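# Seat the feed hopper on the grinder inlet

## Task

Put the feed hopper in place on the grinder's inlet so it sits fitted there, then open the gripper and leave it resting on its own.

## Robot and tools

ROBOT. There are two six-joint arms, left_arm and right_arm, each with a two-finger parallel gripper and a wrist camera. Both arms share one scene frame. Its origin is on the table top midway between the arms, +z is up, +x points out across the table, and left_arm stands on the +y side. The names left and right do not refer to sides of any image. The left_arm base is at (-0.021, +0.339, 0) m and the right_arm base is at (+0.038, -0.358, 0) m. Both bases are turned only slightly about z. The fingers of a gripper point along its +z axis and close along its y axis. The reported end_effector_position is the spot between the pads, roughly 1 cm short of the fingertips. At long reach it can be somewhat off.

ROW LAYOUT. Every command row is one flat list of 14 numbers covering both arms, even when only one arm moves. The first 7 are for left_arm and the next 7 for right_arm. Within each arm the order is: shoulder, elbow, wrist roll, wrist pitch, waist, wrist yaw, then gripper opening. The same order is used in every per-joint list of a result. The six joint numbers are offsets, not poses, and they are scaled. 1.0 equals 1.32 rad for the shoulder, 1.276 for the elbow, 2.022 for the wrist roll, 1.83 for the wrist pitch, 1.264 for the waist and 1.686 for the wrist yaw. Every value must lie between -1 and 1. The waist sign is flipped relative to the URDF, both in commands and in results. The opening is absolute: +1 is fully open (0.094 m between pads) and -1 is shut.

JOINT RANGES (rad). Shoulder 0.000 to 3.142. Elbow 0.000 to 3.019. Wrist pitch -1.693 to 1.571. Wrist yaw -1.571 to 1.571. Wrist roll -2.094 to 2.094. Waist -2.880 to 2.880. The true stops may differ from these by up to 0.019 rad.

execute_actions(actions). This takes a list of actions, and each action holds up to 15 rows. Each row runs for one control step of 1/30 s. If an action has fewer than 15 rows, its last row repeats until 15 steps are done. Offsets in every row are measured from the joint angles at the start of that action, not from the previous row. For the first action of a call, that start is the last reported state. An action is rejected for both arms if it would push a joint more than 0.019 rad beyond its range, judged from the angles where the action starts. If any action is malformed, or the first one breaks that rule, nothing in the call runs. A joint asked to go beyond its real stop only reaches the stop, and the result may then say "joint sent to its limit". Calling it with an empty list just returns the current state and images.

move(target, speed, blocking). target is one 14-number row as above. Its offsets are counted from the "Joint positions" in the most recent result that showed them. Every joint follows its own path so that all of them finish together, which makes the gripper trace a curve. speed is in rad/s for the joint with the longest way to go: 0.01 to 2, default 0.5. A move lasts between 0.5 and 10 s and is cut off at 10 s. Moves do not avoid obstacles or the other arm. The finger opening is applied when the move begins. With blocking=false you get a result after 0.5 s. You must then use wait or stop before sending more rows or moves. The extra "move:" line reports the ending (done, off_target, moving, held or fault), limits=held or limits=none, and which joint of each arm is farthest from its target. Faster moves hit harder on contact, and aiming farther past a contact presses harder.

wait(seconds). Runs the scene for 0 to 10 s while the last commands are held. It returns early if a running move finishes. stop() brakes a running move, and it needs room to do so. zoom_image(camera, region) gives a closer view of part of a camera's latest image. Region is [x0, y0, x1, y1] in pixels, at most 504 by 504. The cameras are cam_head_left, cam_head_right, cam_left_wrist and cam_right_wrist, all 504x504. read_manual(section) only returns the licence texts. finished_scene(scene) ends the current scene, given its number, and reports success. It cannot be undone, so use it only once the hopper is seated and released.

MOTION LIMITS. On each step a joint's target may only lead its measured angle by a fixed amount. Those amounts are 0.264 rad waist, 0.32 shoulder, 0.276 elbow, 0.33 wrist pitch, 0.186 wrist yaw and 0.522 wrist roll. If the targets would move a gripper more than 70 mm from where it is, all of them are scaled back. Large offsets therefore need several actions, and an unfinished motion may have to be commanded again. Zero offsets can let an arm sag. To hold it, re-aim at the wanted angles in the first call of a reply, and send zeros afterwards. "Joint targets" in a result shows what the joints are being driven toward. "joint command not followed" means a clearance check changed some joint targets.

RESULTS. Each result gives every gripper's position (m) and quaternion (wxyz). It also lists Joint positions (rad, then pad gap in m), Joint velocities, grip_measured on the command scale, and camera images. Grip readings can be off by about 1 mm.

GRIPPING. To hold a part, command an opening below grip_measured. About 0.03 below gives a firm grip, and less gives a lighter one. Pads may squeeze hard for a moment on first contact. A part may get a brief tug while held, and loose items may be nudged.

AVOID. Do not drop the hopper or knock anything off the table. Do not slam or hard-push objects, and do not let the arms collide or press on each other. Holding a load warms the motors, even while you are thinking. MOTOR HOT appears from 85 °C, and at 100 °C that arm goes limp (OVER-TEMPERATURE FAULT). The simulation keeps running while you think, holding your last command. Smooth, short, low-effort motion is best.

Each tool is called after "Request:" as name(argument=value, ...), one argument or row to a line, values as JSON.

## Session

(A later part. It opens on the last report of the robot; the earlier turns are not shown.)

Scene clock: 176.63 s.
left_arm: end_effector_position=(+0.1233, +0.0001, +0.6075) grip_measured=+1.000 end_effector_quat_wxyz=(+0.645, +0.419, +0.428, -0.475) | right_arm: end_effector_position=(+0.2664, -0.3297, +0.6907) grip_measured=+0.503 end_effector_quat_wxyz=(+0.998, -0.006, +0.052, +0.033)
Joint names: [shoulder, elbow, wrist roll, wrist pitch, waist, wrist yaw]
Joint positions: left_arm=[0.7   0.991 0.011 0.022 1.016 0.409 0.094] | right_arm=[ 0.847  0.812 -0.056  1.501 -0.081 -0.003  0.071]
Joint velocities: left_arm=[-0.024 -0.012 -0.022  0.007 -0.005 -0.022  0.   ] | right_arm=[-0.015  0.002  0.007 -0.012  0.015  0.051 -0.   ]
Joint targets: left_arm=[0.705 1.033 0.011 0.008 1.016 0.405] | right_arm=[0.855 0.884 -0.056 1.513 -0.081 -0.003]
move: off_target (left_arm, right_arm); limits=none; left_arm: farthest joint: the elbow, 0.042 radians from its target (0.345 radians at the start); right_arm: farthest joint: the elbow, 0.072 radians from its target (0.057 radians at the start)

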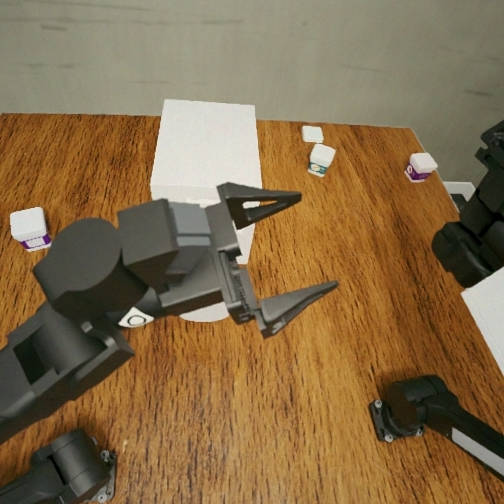

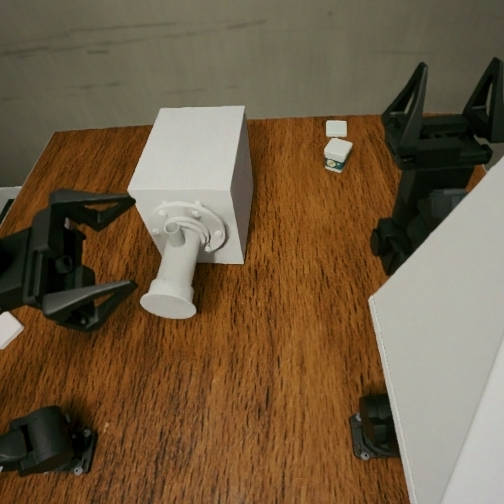

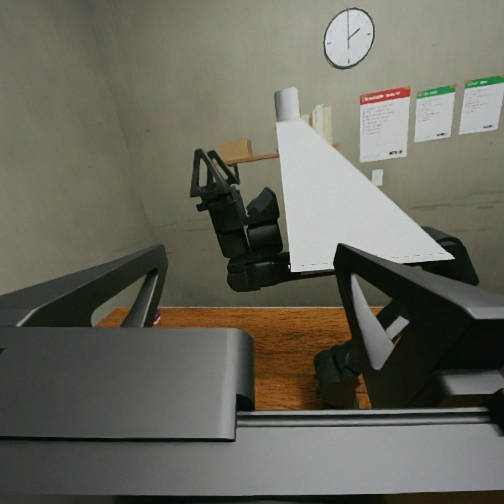

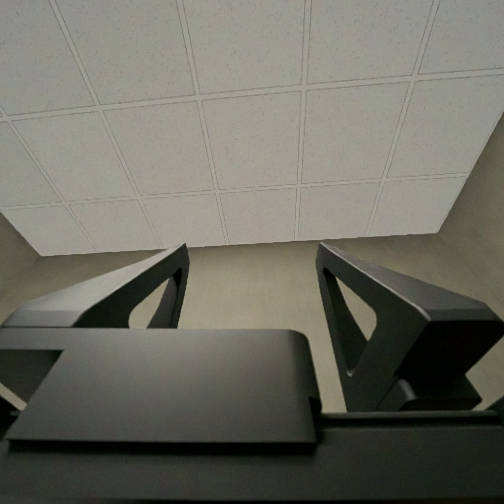

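Request:
move(
  target=[0,0.03,0,-0.1,0.38,-0.243,1,-0.08,-0.03,0,0.007,0.72,0,0.5],
  speed=0.1,
)

Request:
move(
  target=[0,0.03,0,0,0,0,1,-0.36,-0.34,0,0.007,0.73,0,0.5],
  speed=0.1,
)

Scene clock: 195.77 s.
left_arm: end_effector_position=(+0.0240, -0.0431, +0.5714) grip_measured=+1.000 end_effector_quat_wxyz=(+0.568, +0.438, +0.486, -0.499) | right_arm: end_effector_position=(+0.1698, -0.4875, +0.6888) grip_measured=+0.503 end_effector_quat_wxyz=(+0.914, +0.008, +0.026, -0.406)
Joint names: [shoulder, elbow, wrist roll, wrist pitch, waist, wrist yaw]
Joint positions: left_arm=[ 0.7    0.991  0.011 -0.147  1.486  0.003  0.094] | right_arm=[ 0.744  0.761 -0.056  1.501  0.82  -0.003  0.071]
Joint velocities: left_arm=[ 0.005 -0.007  0.037  0.007 -0.005 -0.037  0.   ] | right_arm=[ 0.005 -0.002 -0.022 -0.012  0.005 -0.022  0.001]
Joint targets: left_arm=[0.700 1.029 0.011 -0.161 1.496 -0.001] | right_arm=[0.741 0.774 -0.056 1.513 0.829 -0.003]
move: off_target (left_arm); limits=none; left_arm: farthest joint: the elbow, 0.038 radians from its target (0.038 radians at the start); right_arm: farthest joint: the elbow, 0.013 radians from its target (0.039 radians at the start)

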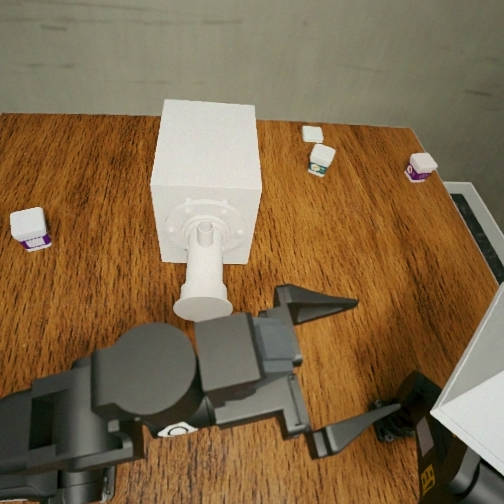

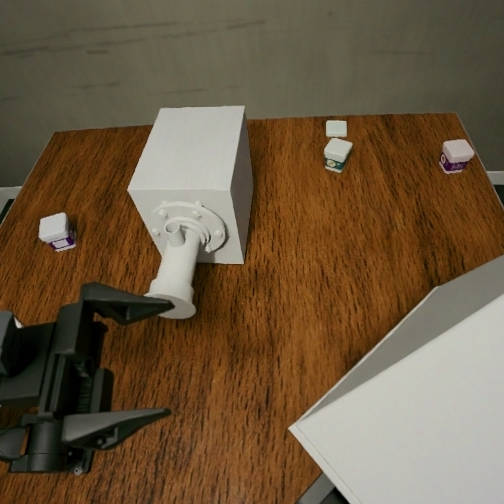

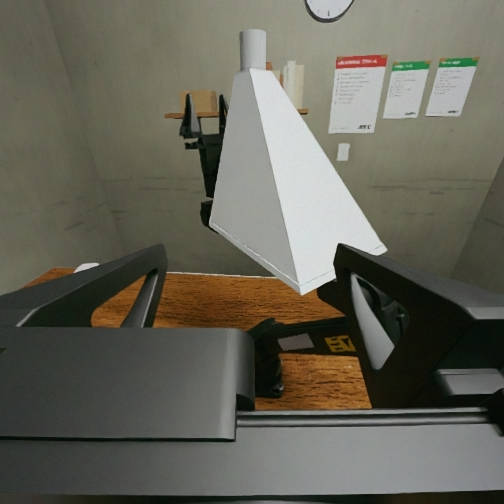

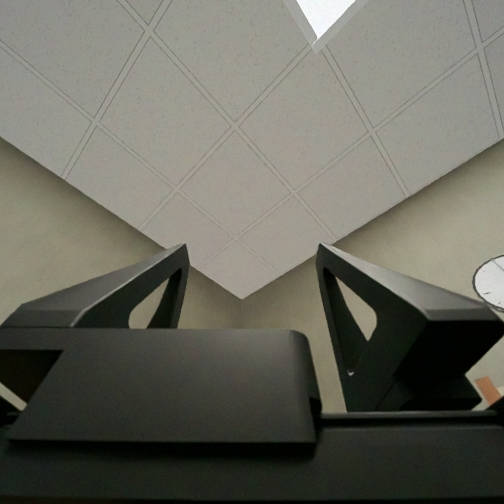

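Scene clock: 205.30 s.
left_arm: end_effector_position=(+0.0240, -0.0431, +0.5714) grip_measured=+1.000 end_effector_quat_wxyz=(+0.568, +0.438, +0.486, -0.499) | right_arm: end_effector_position=(+0.0310, -0.4168, +0.5595) grip_measured=+0.503 end_effector_quat_wxyz=(+0.641, +0.006, +0.007, -0.767)
Joint names: [shoulder, elbow, wrist roll, wrist pitch, waist, wrist yaw]
Joint positions: left_arm=[ 0.7    0.991  0.011 -0.147  1.486  0.003  0.094] | right_arm=[ 0.26   0.312 -0.056  1.501  1.734 -0.003  0.071]
Joint velocities: left_arm=[-0.005 -0.002 -0.007 -0.002  0.005 -0.022  0.   ] | right_arm=[-0.005  0.007 -0.007 -0.002 -0.005 -0.007 -0.   ]
Joint targets: left_arm=[0.700 1.029 0.011 -0.147 1.486 0.003] | right_arm=[0.269 0.326 -0.056 1.513 1.743 -0.003]
move: off_target (left_arm); limits=none; left_arm: farthest joint: the elbow, 0.038 radians from its target (0.038 radians at the start); right_arm: farthest joint: the elbow, 0.015 radians from its target (0.433 radians at the start)

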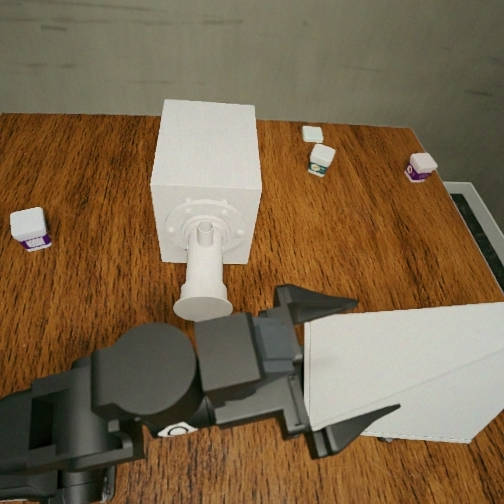

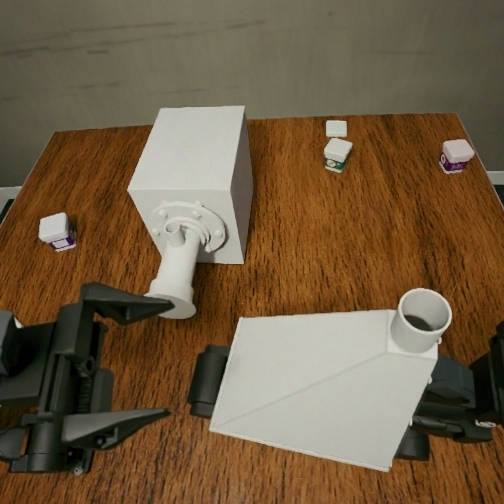

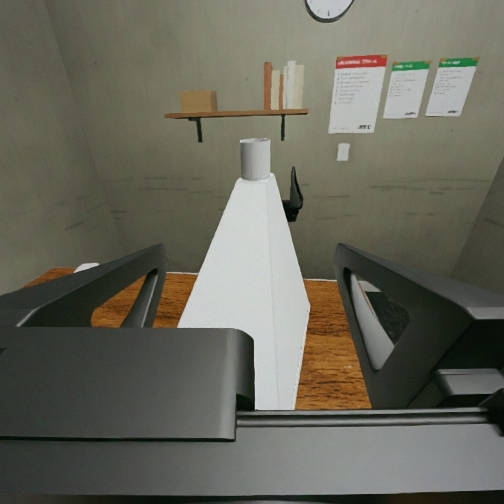

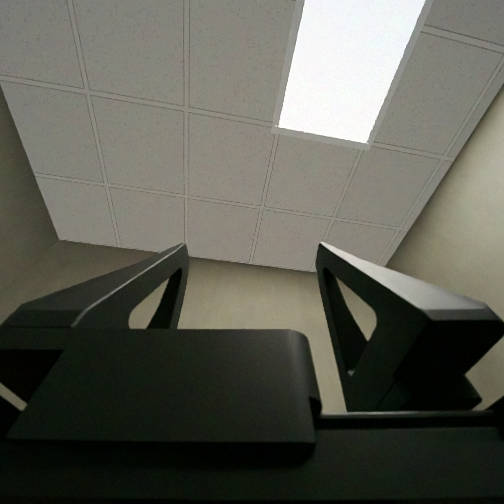

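Request:
move(
  target=[0.536,0.69,0,-0.318,0.01,0,1,0,0.012,0,0,0,0,0.5],
  speed=0.3,
)

Scene clock: 224.60 s.
left_arm: end_effector_position=(+0.0497, -0.2648, +0.5977) grip_measured=+1.000 end_effector_quat_wxyz=(+0.446, +0.538, +0.598, -0.393) | right_arm: end_effector_position=(+0.0310, -0.4168, +0.5540) grip_measured=+0.503 end_effector_quat_wxyz=(+0.641, +0.008, +0.009, -0.767)
Joint names: [shoulder, elbow, wrist roll, wrist pitch, waist, wrist yaw]
Joint positions: left_arm=[ 1.399  1.817  0.011 -0.716  1.488  0.003  0.094] | right_arm=[ 0.251  0.297 -0.056  1.501  1.734 -0.003  0.071]
Joint velocities: left_arm=[0.005 0.017 0.037 0.017 0.015 0.007 0.   ] | right_arm=[ 0.005 -0.007 -0.095 -0.002  0.005 -0.066 -0.   ]
Joint targets: left_arm=[1.407 1.872 0.011 -0.729 1.499 0.003] | right_arm=[0.260 0.328 -0.056 1.501 1.734 -0.003]
move: off_target (left_arm, right_arm); limits=none; left_arm: farthest joint: the elbow, 0.055 radians from its target (0.880 radians at the start); right_arm: farthest joint: the elbow, 0.030 radians from its target (0.015 radians at the start)

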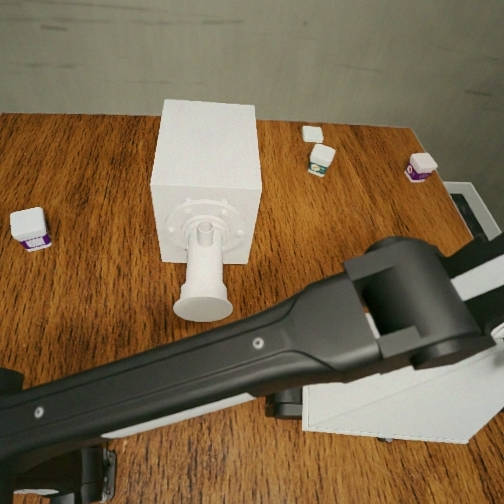

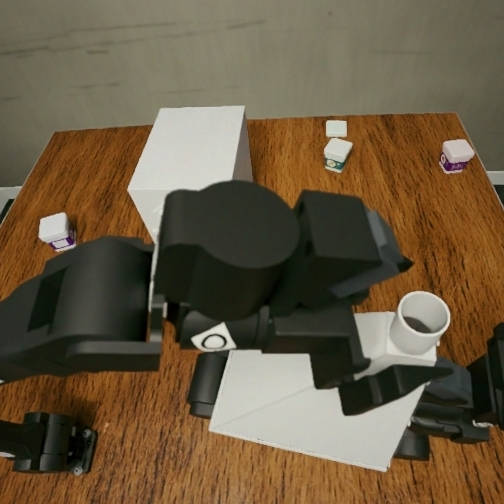

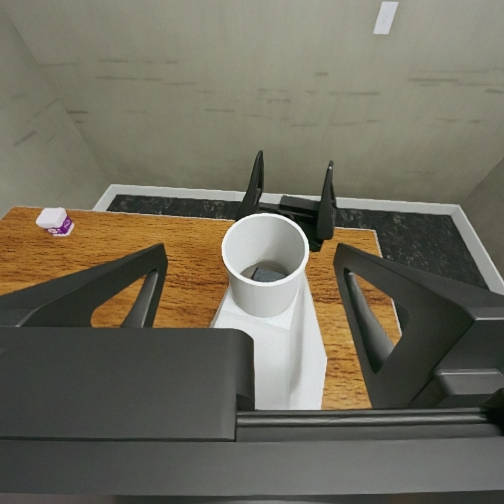

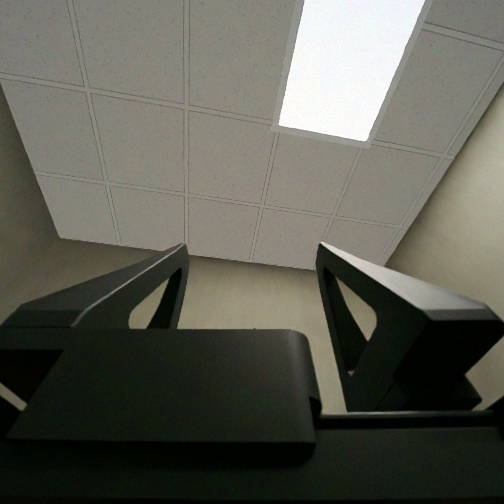

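Request:
execute_actions(
  actions=[
    [[0.027,0.03,0,0,0.017,0,1,0.007,0.024,0,0,0,0,0.5]],
    [[0,0.03,0,0,0,0,0.1,0.007,0.024,0,0,0,0,0.5]],
  ],
)

Scene clock: 236.10 s.
left_arm: end_effector_position=(+0.0429, -0.2783, +0.5815) grip_measured=+0.102 end_effector_quat_wxyz=(+0.435, +0.548, +0.600, -0.389) | right_arm: end_effector_position=(+0.0310, -0.4168, +0.5540) grip_measured=+0.503 end_effector_quat_wxyz=(+0.641, +0.008, +0.009, -0.767)
Joint names: [shoulder, elbow, wrist roll, wrist pitch, waist, wrist yaw]
Joint positions: left_arm=[ 1.427  1.817  0.011 -0.716  1.501  0.003  0.052] | right_arm=[ 0.251  0.297 -0.056  1.501  1.734 -0.003  0.071]
Joint velocities: left_arm=[-0.005  0.017  0.007 -0.007 -0.005 -0.007 -0.   ] | right_arm=[-0.015 -0.017 -0.095  0.017  0.005 -0.051 -0.   ]
Joint targets: left_arm=[1.427 1.855 0.011 -0.716 1.501 0.003] | right_arm=[0.260 0.328 -0.056 1.501 1.734 -0.003]

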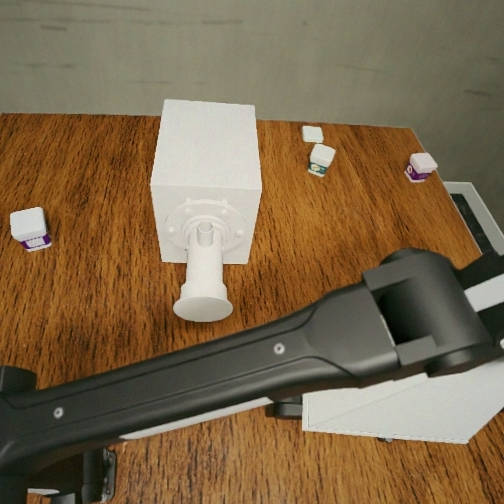

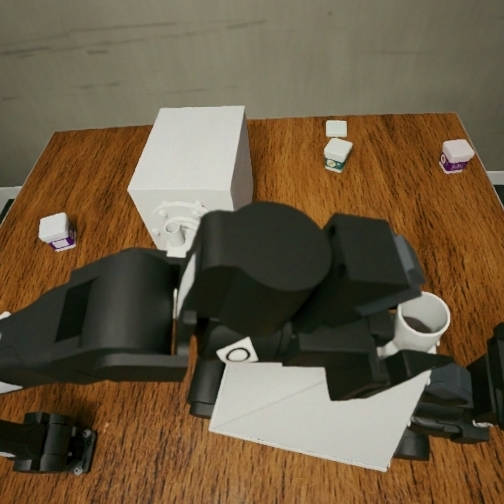

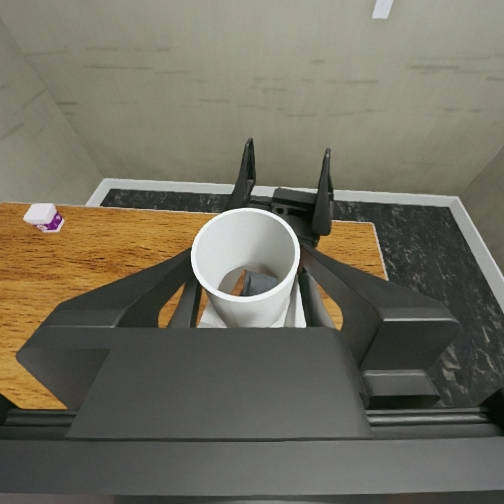

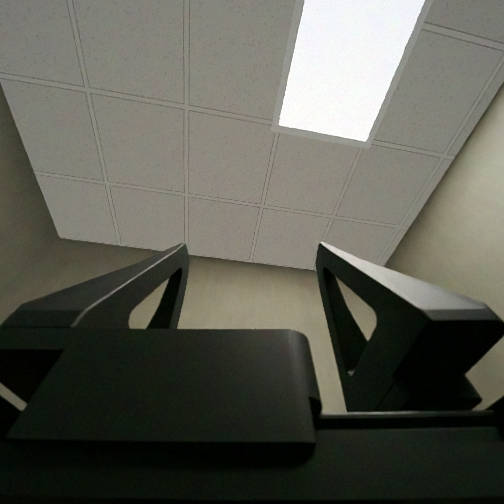

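Request:
execute_actions(
  actions=[
    [[0,0.03,0,0,0,0,-0.3,0.007,0.024,0,-0.1,0,0,0.5]],
    [[-0.05,0.045,0,0.03,0,0,-0.3,-0.02,-0.02,0,-0.15,0,0,0.5]],
    [[-0.06,0.045,0,0.03,0,0,-0.3,-0.04,-0.05,0,-0.15,0,0,0.5]],
    [[-0.06,0.045,0,0.03,0,0,-0.3,-0.04,-0.05,0,-0.15,0,0,0.5]],
    [[-0.06,0.045,0,0.03,0,0,-0.3,-0.03,-0.04,0,-0.15,0,0,0.5]],
  ],
)

Scene clock: 245.43 s.
left_arm: end_effector_position=(+0.0412, -0.2770, +0.5767) grip_measured=-0.222 end_effector_quat_wxyz=(+0.425, +0.540, +0.609, -0.396) | right_arm: end_effector_position=(+0.0049, -0.6292, +0.2718) grip_measured=+0.503 end_effector_quat_wxyz=(+0.502, +0.454, +0.426, -0.600)
Joint names: [shoulder, elbow, wrist roll, wrist pitch, waist, wrist yaw]
Joint positions: left_arm=[ 1.421  1.802 -0.021 -0.713  1.502  0.008  0.037] | right_arm=[ 0.107  0.05  -0.056  0.283  1.734 -0.002  0.071]
Joint velocities: left_arm=[-0.024 -0.012  0.051 -0.002  0.015 -0.051  0.001] | right_arm=[-0.015 -0.002  0.022  0.002  0.015 -0.051 -0.   ]
Joint targets: left_arm=[1.361 1.850 -0.017 -0.672 1.502 0.008] | right_arm=[0.098 0.064 -0.056 0.272 1.734 -0.002]

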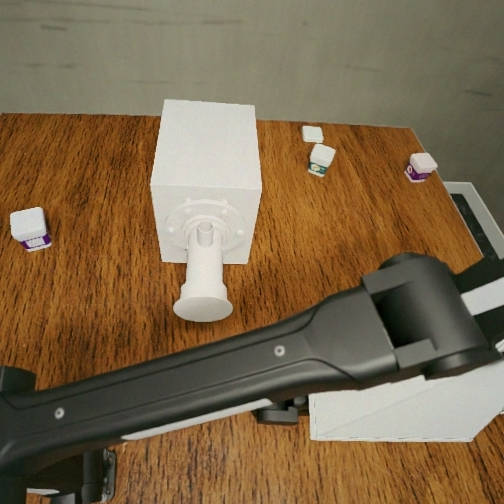

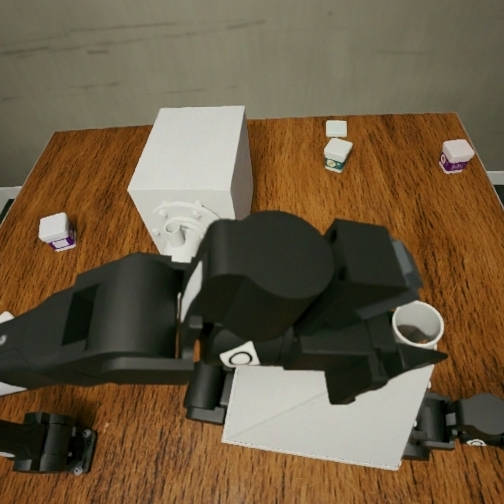

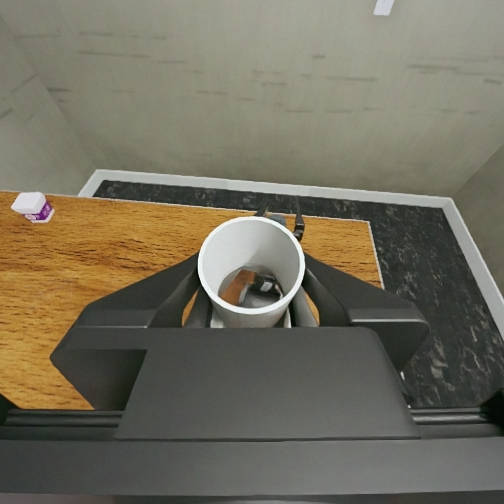

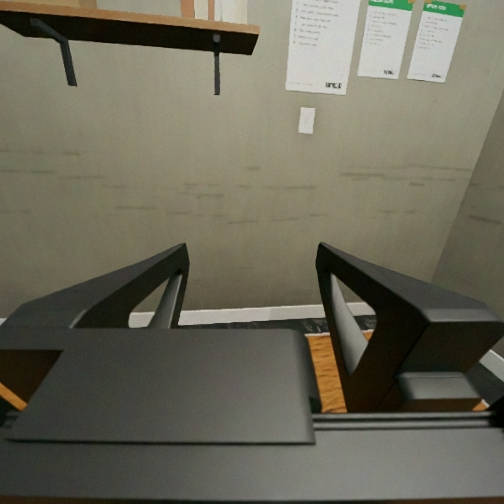

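Request:
execute_actions(
  actions=[
    [[-0.07,0.03,0,0.03,0,0,-0.3,-0.075,-0.02,0,0,0,0,0.5]],
    [[-0.07,0.03,0,0.03,0,0,-0.3,0,0.03,0,0,-0.2,0,0.5]],
    [[-0.07,0.03,0,0.03,0,0,-0.3,0,0.03,0,0,-0.3,0,0.5]],
    [[-0.06,0.03,0,0.03,0,0,-0.3,0,0.03,0,0,-0.3,0,0.5]],
    [[-0.06,0.03,0,0.03,0,0,-0.3,0,0.03,0,0,-0.3,0,0.5]],
  ],
)

Scene clock: 253.87 s.
left_arm: end_effector_position=(+0.0414, -0.2786, +0.4956) grip_measured=-0.222 end_effector_quat_wxyz=(+0.379, +0.560, +0.642, -0.360) | right_arm: end_effector_position=(+0.2894, -0.4263, +0.2820) grip_measured=+0.503 end_effector_quat_wxyz=(+0.795, +0.059, +0.589, -0.129)
Joint names: [shoulder, elbow, wrist roll, wrist pitch, waist, wrist yaw]
Joint positions: left_arm=[ 1.418  1.661 -0.038 -0.713  1.502  0.008  0.037] | right_arm=[ 0.007  0.027 -0.056  0.283  0.314 -0.011  0.071]
Joint velocities: left_arm=[-0.024 -0.012  0.007  0.012  0.005 -0.066  0.   ] | right_arm=[-0.015  0.017 -0.007 -0.017 -0.005  0.022  0.   ]
Joint targets: left_arm=[1.353 1.708 -0.037 -0.669 1.502 0.008] | right_arm=[0.007 0.065 -0.056 0.283 0.321 -0.009]

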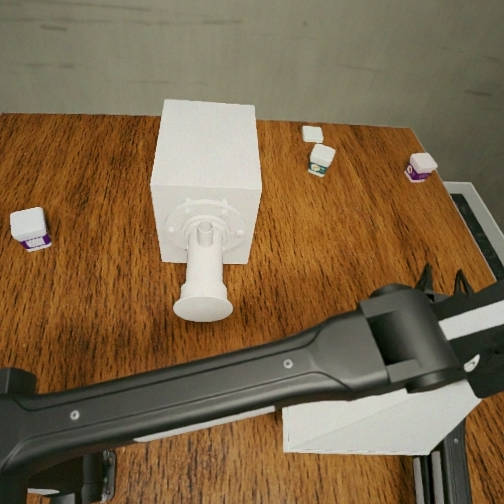

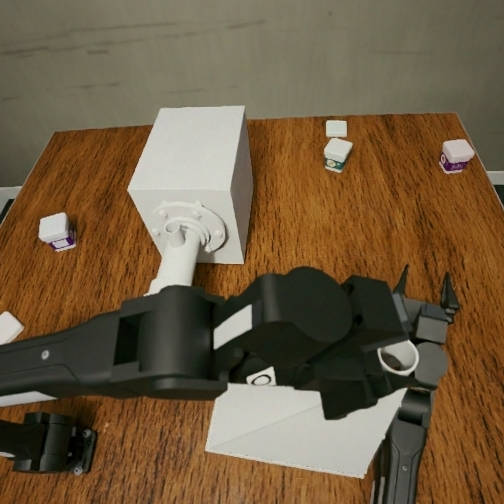

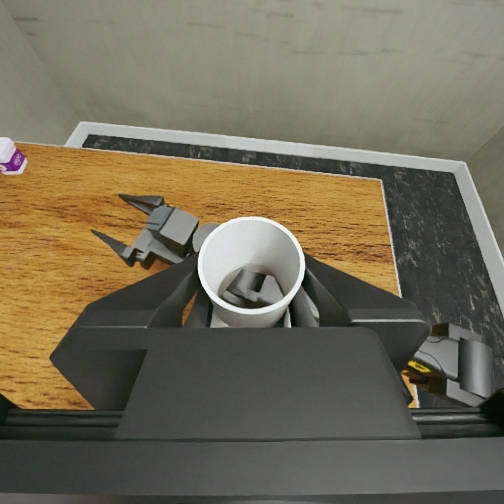

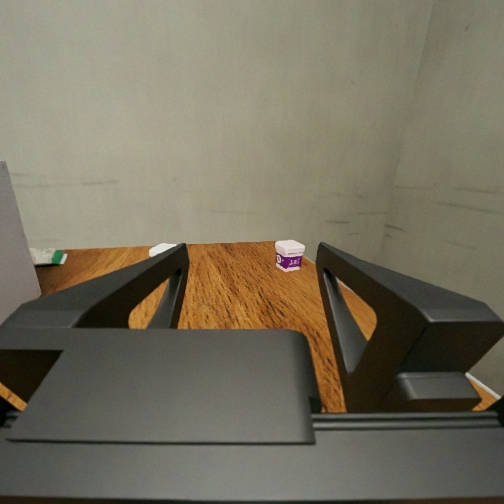

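Request:
execute_actions(
  actions=[
    [[-0.08,-0.03,0,0.04,-0.02,0,-0.3,0,0.03,0,0,-0.2,0,0.5]],
    [[-0.08,-0.03,0,0.06,-0.02,0,-0.3,0,0.03,0,0,0,0,0.5]],
    [[-0.08,-0.03,0,0.08,-0.02,0,-0.3,0,0.03,0,0,0,0,0.5]],
    [[-0.08,-0.03,0,0.08,-0.02,0,-0.3,0,0.03,0,0,0,0,0.5]],
    [[-0.07,-0.03,0,0.08,0,0,-0.3,0,0.03,0,0,0,0,0.5]],
    [[-0.07,-0.03,0,0.08,0,0,-0.3,0,0.03,0,0,0,0,0.5]],
  ],
)

Scene clock: 267.93 s.
left_arm: end_effector_position=(+0.0737, -0.2039, +0.3194) grip_measured=-0.223 end_effector_quat_wxyz=(+0.370, +0.530, +0.681, -0.344) | right_arm: end_effector_position=(+0.2987, -0.3588, +0.2820) grip_measured=+0.503 end_effector_quat_wxyz=(+0.805, -0.019, +0.592, -0.023)
Joint names: [shoulder, elbow, wrist roll, wrist pitch, waist, wrist yaw]
Joint positions: left_arm=[ 1.237  1.051 -0.08  -0.327  1.428  0.015  0.036] | right_arm=[ 0.007  0.027 -0.056  0.283  0.053 -0.014  0.071]
Joint velocities: left_arm=[-0.015  0.002  0.051  0.007  0.015 -0.081  0.001] | right_arm=[-0.005 -0.007 -0.037 -0.007  0.005 -0.051  0.002]
Joint targets: left_arm=[1.174 1.111 -0.071 -0.265 1.428 0.014] | right_arm=[0.007 0.065 -0.056 0.283 0.053 -0.014]

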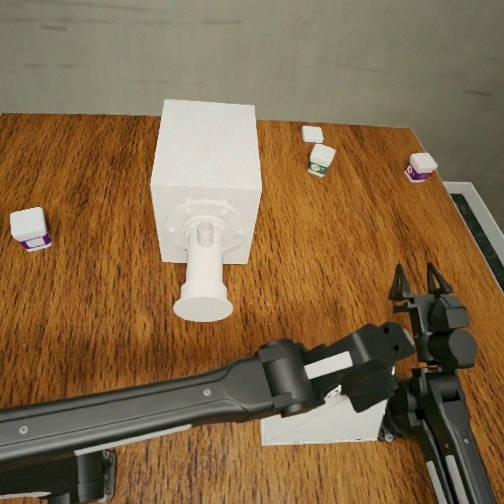

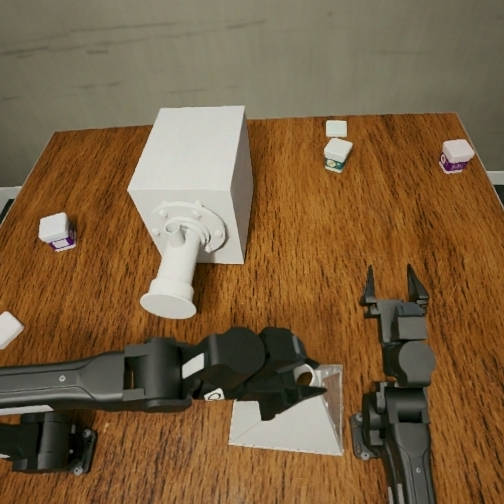

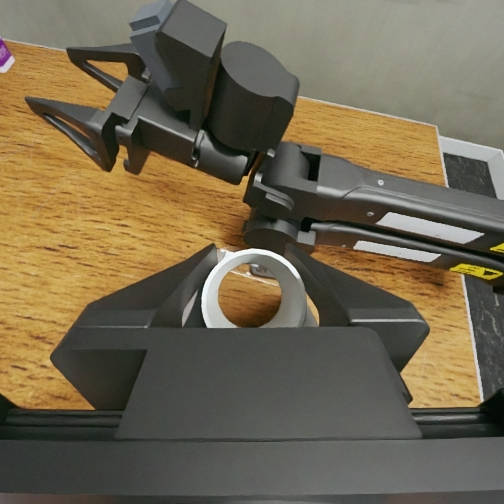

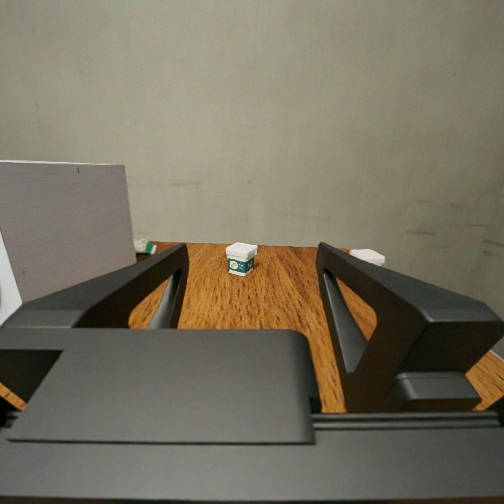

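Request:
execute_actions(
  actions=[
    [[-0.035,0.025,0,0.03,0,0,-0.3,0,0.03,0,0,0,0,0.5]],
    [[-0.02,0.02,0,0.03,0,0,-0.3,0,0.03,0,0,0,0,0.5]],
    [[-0.01,0.02,0,0.03,0,0,-0.3,0,0.03,0,0,0,0,0.5]],
  ],
)

Request:
zoom_image(
  camera="cam_head_right",
  region=[180,300,420,504],
)

Scene clock: 278.07 s.
left_arm: end_effector_position=(+0.0741, -0.2064, +0.3075) grip_measured=-0.224 end_effector_quat_wxyz=(+0.365, +0.529, +0.686, -0.342) | right_arm: end_effector_position=(+0.2987, -0.3588, +0.2820) grip_measured=+0.503 end_effector_quat_wxyz=(+0.805, -0.019, +0.592, -0.023)
Joint names: [shoulder, elbow, wrist roll, wrist pitch, waist, wrist yaw]
Joint positions: left_arm=[ 1.252  1.039 -0.087 -0.31   1.428  0.015  0.036] | right_arm=[ 0.007  0.027 -0.056  0.283  0.053 -0.014  0.071]
Joint velocities: left_arm=[-0.015  0.017  0.007  0.007  0.024 -0.037 -0.   ] | right_arm=[ 0.015 -0.012 -0.051 -0.012  0.005 -0.022  0.   ]
Joint targets: left_arm=[1.228 1.064 -0.086 -0.269 1.428 0.015] | right_arm=[0.007 0.065 -0.056 0.283 0.053 -0.014]

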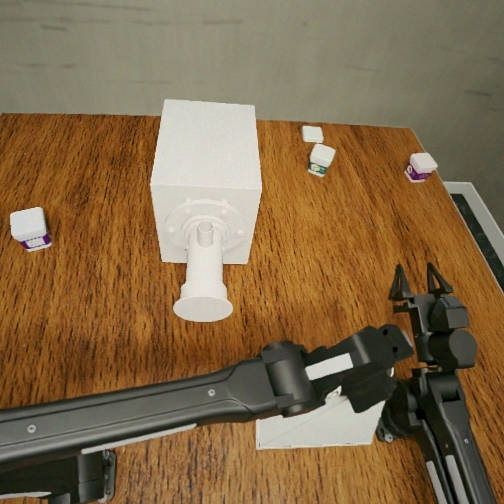

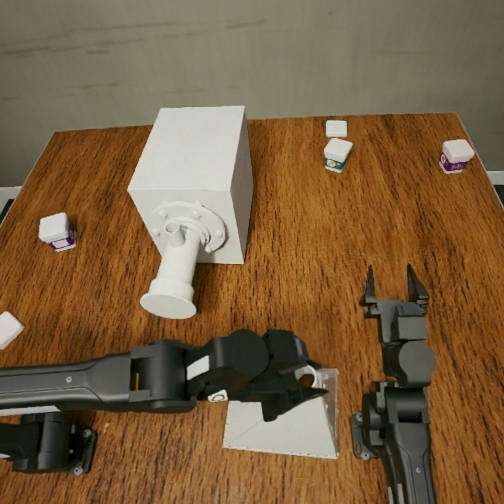

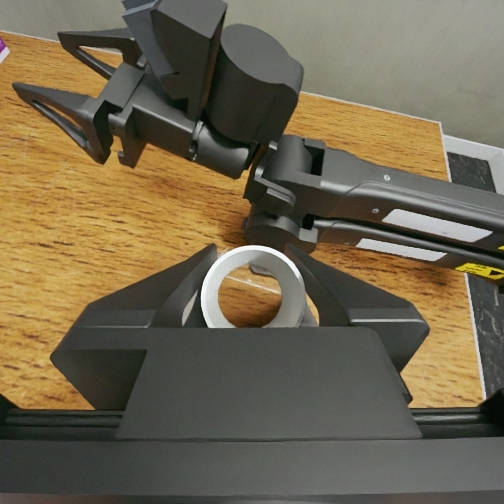

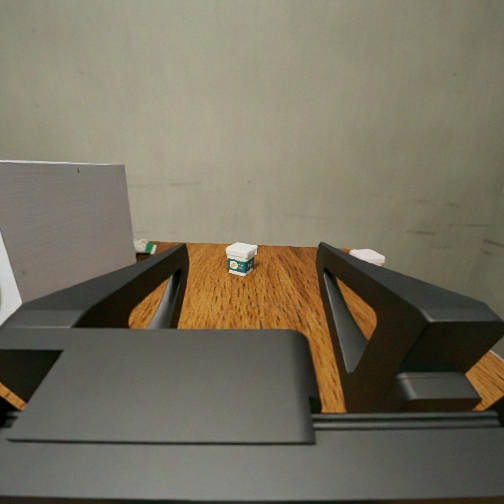

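Region (180, 300, 420, 504) of cam_head_right's 504x504 image, scaled by 2.100, with more detail than that image has; it fills the top 428 rows of this view, and the rest is white.

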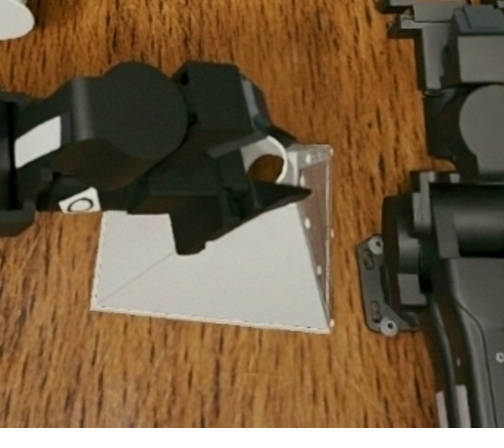

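Request:
execute_actions(
  actions=[
    [[0.01,0.02,0,0.02,0,0,-0.3,0,0.03,0,0,0,0,0.5]],
    [[0.01,0.02,0,0.02,0,0,-0.3,0,0.03,0,0,0,0,0.5]],
    [[0.01,0.02,0,0.02,0,0,-0.3,0,0.03,0,0,0,0,0.5]],
    [[0,0.02,0,0.01,0,0,0.4,0,0.03,0,0,0,0,0.5]],
  ],
)

Scene clock: 286.00 s.
left_arm: end_effector_position=(+0.0755, -0.2227, +0.2604) grip_measured=+0.398 end_effector_quat_wxyz=(+0.347, +0.557, +0.688, -0.311) | right_arm: end_effector_position=(+0.2987, -0.3588, +0.2820) grip_measured=+0.503 end_effector_quat_wxyz=(+0.805, -0.019, +0.592, -0.023)
Joint names: [shoulder, elbow, wrist roll, wrist pitch, waist, wrist yaw]
Joint positions: left_arm=[ 1.345  1.039 -0.042 -0.294  1.431  0.014  0.066] | right_arm=[ 0.007  0.027 -0.056  0.283  0.053 -0.014  0.071]
Joint velocities: left_arm=[ 0.024 -0.012  0.007 -0.007 -0.005  0.007  0.   ] | right_arm=[-0.015 -0.002 -0.007 -0.027  0.005  0.022  0.001]
Joint targets: left_arm=[1.346 1.064 -0.042 -0.277 1.431 0.014] | right_arm=[0.007 0.065 -0.056 0.283 0.053 -0.014]

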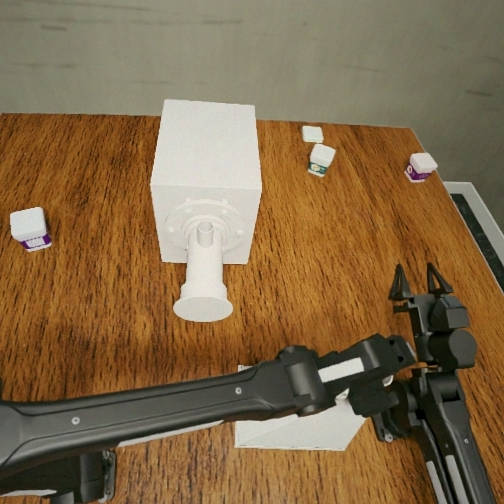

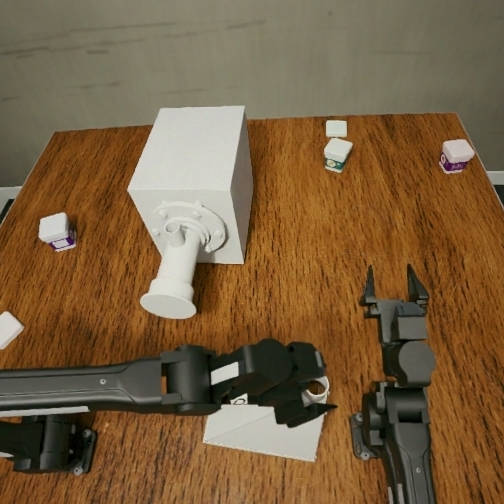

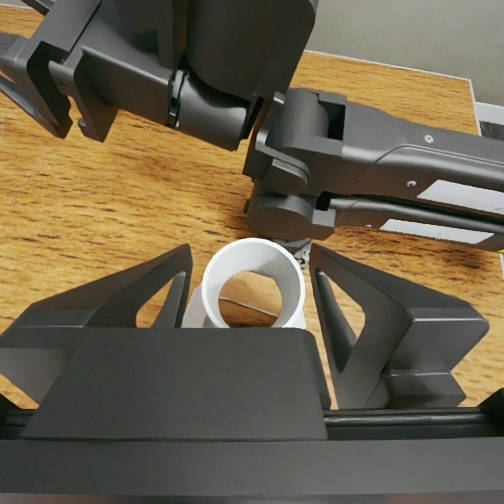

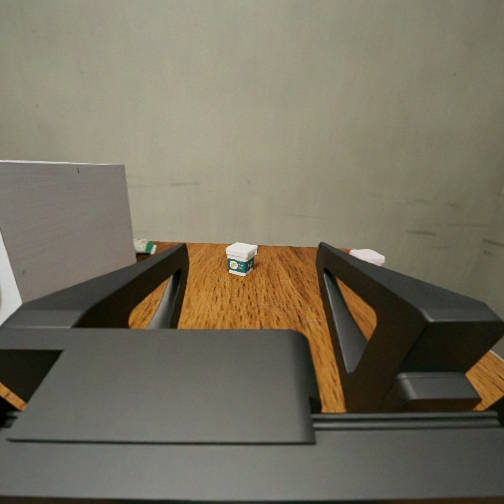

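Request:
move(
  target=[0.305,0.625,0.165,-0.688,0,-0.008,1,0,0.03,0,0,0,0,0.5],
  speed=0.5,
)

Scene clock: 304.43 s.
left_arm: end_effector_position=(+0.0738, -0.2032, +0.2701) grip_measured=+0.999 end_effector_quat_wxyz=(+0.035, +0.743, +0.668, -0.024) | right_arm: end_effector_position=(+0.2987, -0.3588, +0.2820) grip_measured=+0.503 end_effector_quat_wxyz=(+0.805, -0.019, +0.592, -0.023)
Joint names: [shoulder, elbow, wrist roll, wrist pitch, waist, wrist yaw]
Joint positions: left_arm=[ 1.729  1.785  0.28  -1.541  1.431  0.004  0.094] | right_arm=[ 0.007  0.027 -0.056  0.283  0.053 -0.014  0.071]
Joint velocities: left_arm=[ 0.005 -0.007  0.051 -0.007  0.005 -0.066 -0.001] | right_arm=[-0.015 -0.002  0.081 -0.022  0.005 -0.007 -0.001]
Joint targets: left_arm=[1.748 1.837 0.292 -1.554 1.431 0.000] | right_arm=[0.007 0.065 -0.056 0.283 0.053 -0.014]
move: off_target (left_arm, right_arm); limits=none; left_arm: farthest joint: the elbow, 0.052 radians from its target (0.798 radians at the start); right_arm: farthest joint: the elbow, 0.038 radians from its target (0.038 radians at the start)

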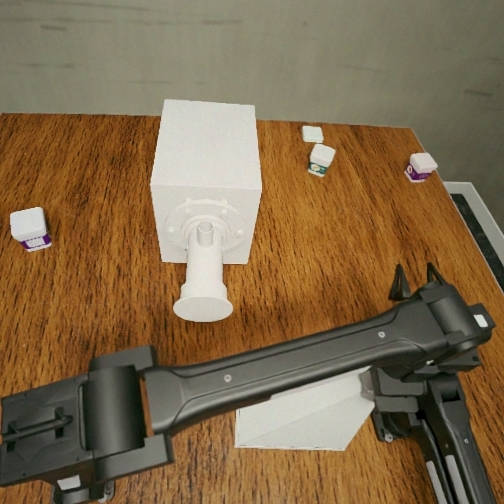

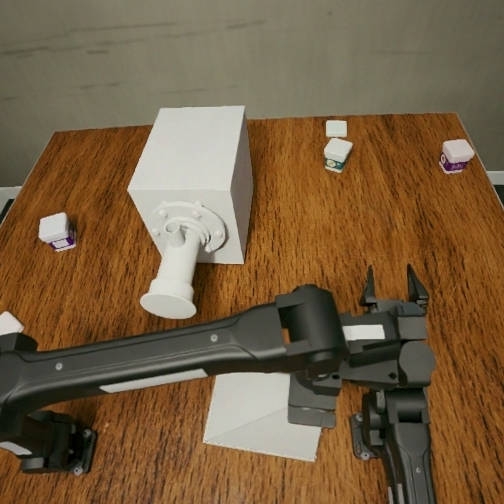

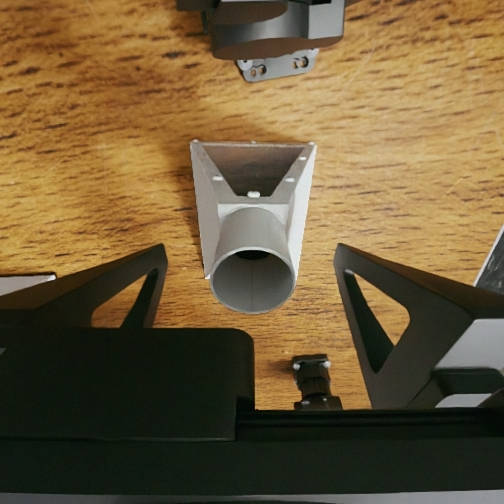

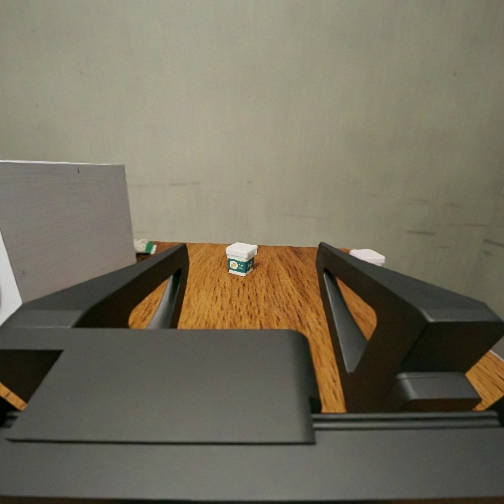

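Request:
execute_actions(
  actions=[
    [[0.03,0.02,0,0,0,0,0.3,0,0.03,0,0,0,0,0.5]],
    [[0,0.03,0,0,0,0,-0.35,0,0.03,0,0,0,0,0.5]],
    [[-0.05,0.05,0,0,0,0,-0.35,0,0.03,0,0,0,0,0.5]],
    [[-0.055,0.05,-0.06,0,0,0,-0.35,0,0.03,0,0,0,0,0.5]],
    [[-0.06,0.05,-0.06,0.03,0,0,-0.35,0,0.03,0,0,0,0,0.5]],
    [[-0.07,0.04,-0.05,0.05,0,0,-0.35,0,0.03,0,0,0,0,0.5]],
  ],
)

Scene clock: 313.93 s.
left_arm: end_effector_position=(+0.0767, -0.2233, +0.2875) grip_measured=-0.212 end_effector_quat_wxyz=(+0.079, +0.646, +0.756, -0.069) | right_arm: end_effector_position=(+0.2987, -0.3588, +0.2820) grip_measured=+0.503 end_effector_quat_wxyz=(+0.805, -0.019, +0.592, -0.023)
Joint names: [shoulder, elbow, wrist roll, wrist pitch, waist, wrist yaw]
Joint positions: left_arm=[ 1.702  1.783  0.018 -1.44   1.431  0.006  0.037] | right_arm=[ 0.007  0.027 -0.056  0.283  0.053 -0.014  0.071]
Joint velocities: left_arm=[-0.005 -0.007 -0.022  0.017 -0.015  0.022 -0.   ] | right_arm=[-0.024 -0.007 -0.037 -0.012 -0.005 -0.051  0.   ]
Joint targets: left_arm=[1.640 1.836 -0.002 -1.416 1.431 0.005] | right_arm=[0.007 0.065 -0.056 0.283 0.053 -0.014]

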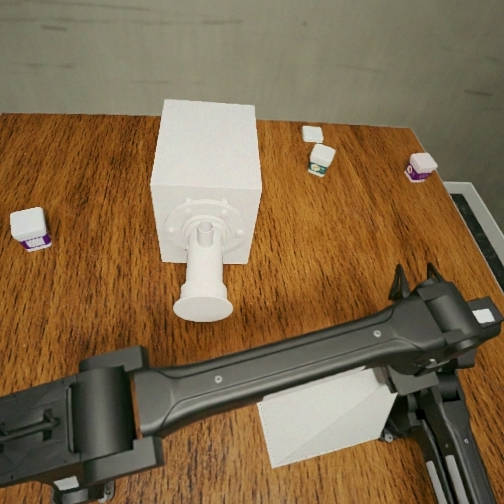

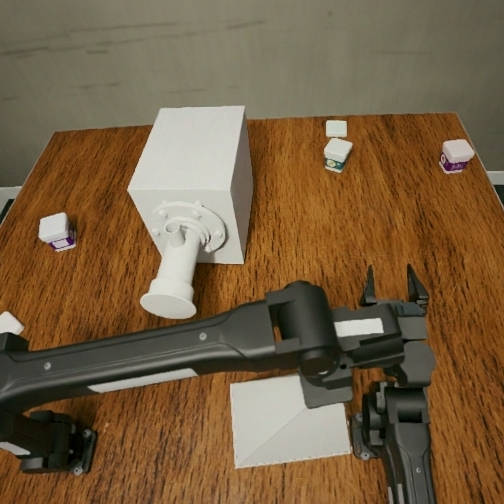

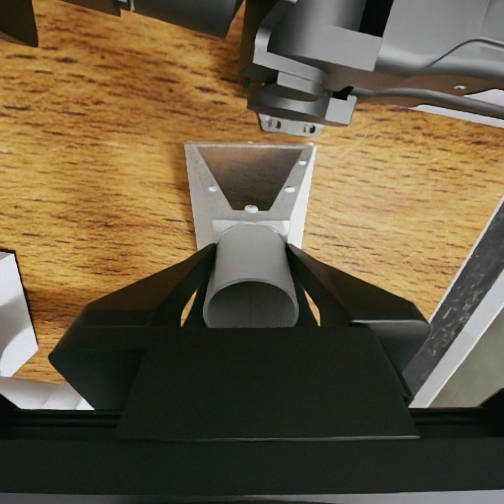

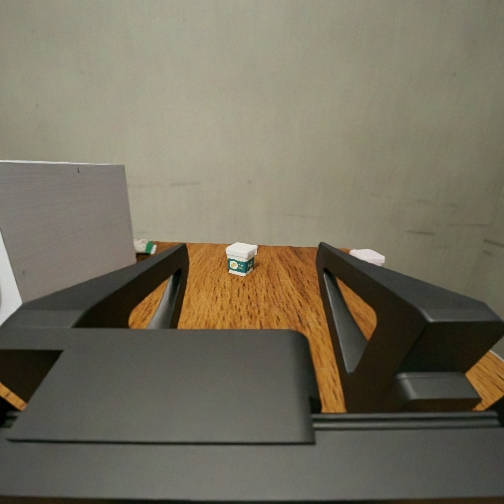

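Request:
execute_actions(
  actions=[
    [[-0.125,-0.05,-0.01,0.065,0,0,-0.35,0,0.03,0,0,0,0,0.5]],
    [[-0.125,-0.05,0,0.065,0,0,-0.35,0,0.03,0,0,0,0,0.5]],
    [[-0.12,-0.055,0,0.065,0,0,-0.35,0,0.03,0,0,0,0,0.5]],
    [[-0.12,-0.055,0,0.065,0,0,-0.35,0,0.03,0,0,0,0,0.5]],
  ],
)

Scene clock: 325.10 s.
left_arm: end_effector_position=(+0.0616, -0.1343, +0.3330) grip_measured=-0.212 end_effector_quat_wxyz=(+0.207, +0.621, +0.736, -0.177) | right_arm: end_effector_position=(+0.2987, -0.3588, +0.2820) grip_measured=+0.503 end_effector_quat_wxyz=(+0.805, -0.019, +0.592, -0.023)
Joint names: [shoulder, elbow, wrist roll, wrist pitch, waist, wrist yaw]
Joint positions: left_arm=[ 1.262  1.342  0.005 -1.101  1.43   0.007  0.037] | right_arm=[ 0.007  0.027 -0.056  0.283  0.053 -0.014  0.071]
Joint velocities: left_arm=[-0.005 -0.007 -0.051  0.002  0.005 -0.051 -0.   ] | right_arm=[-0.005 -0.017  0.007  0.007  0.015 -0.022  0.   ]
Joint targets: left_arm=[1.214 1.390 0.007 -1.061 1.430 0.007] | right_arm=[0.007 0.065 -0.056 0.283 0.053 -0.014]

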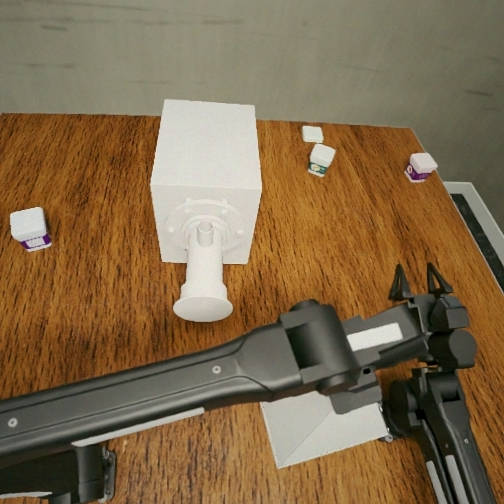

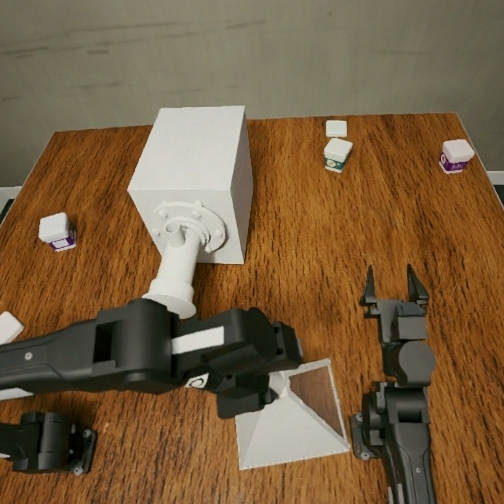

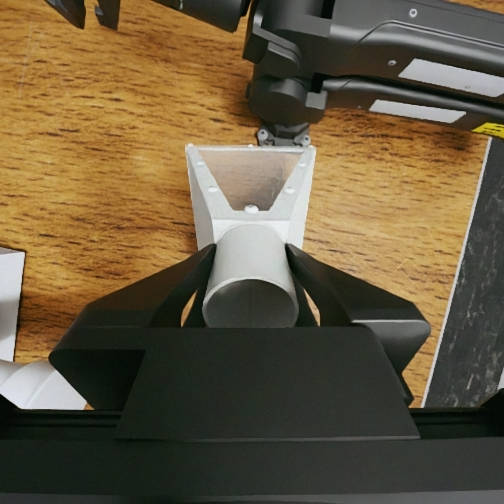

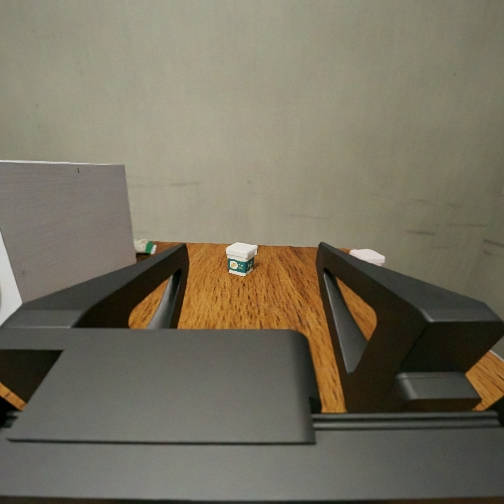

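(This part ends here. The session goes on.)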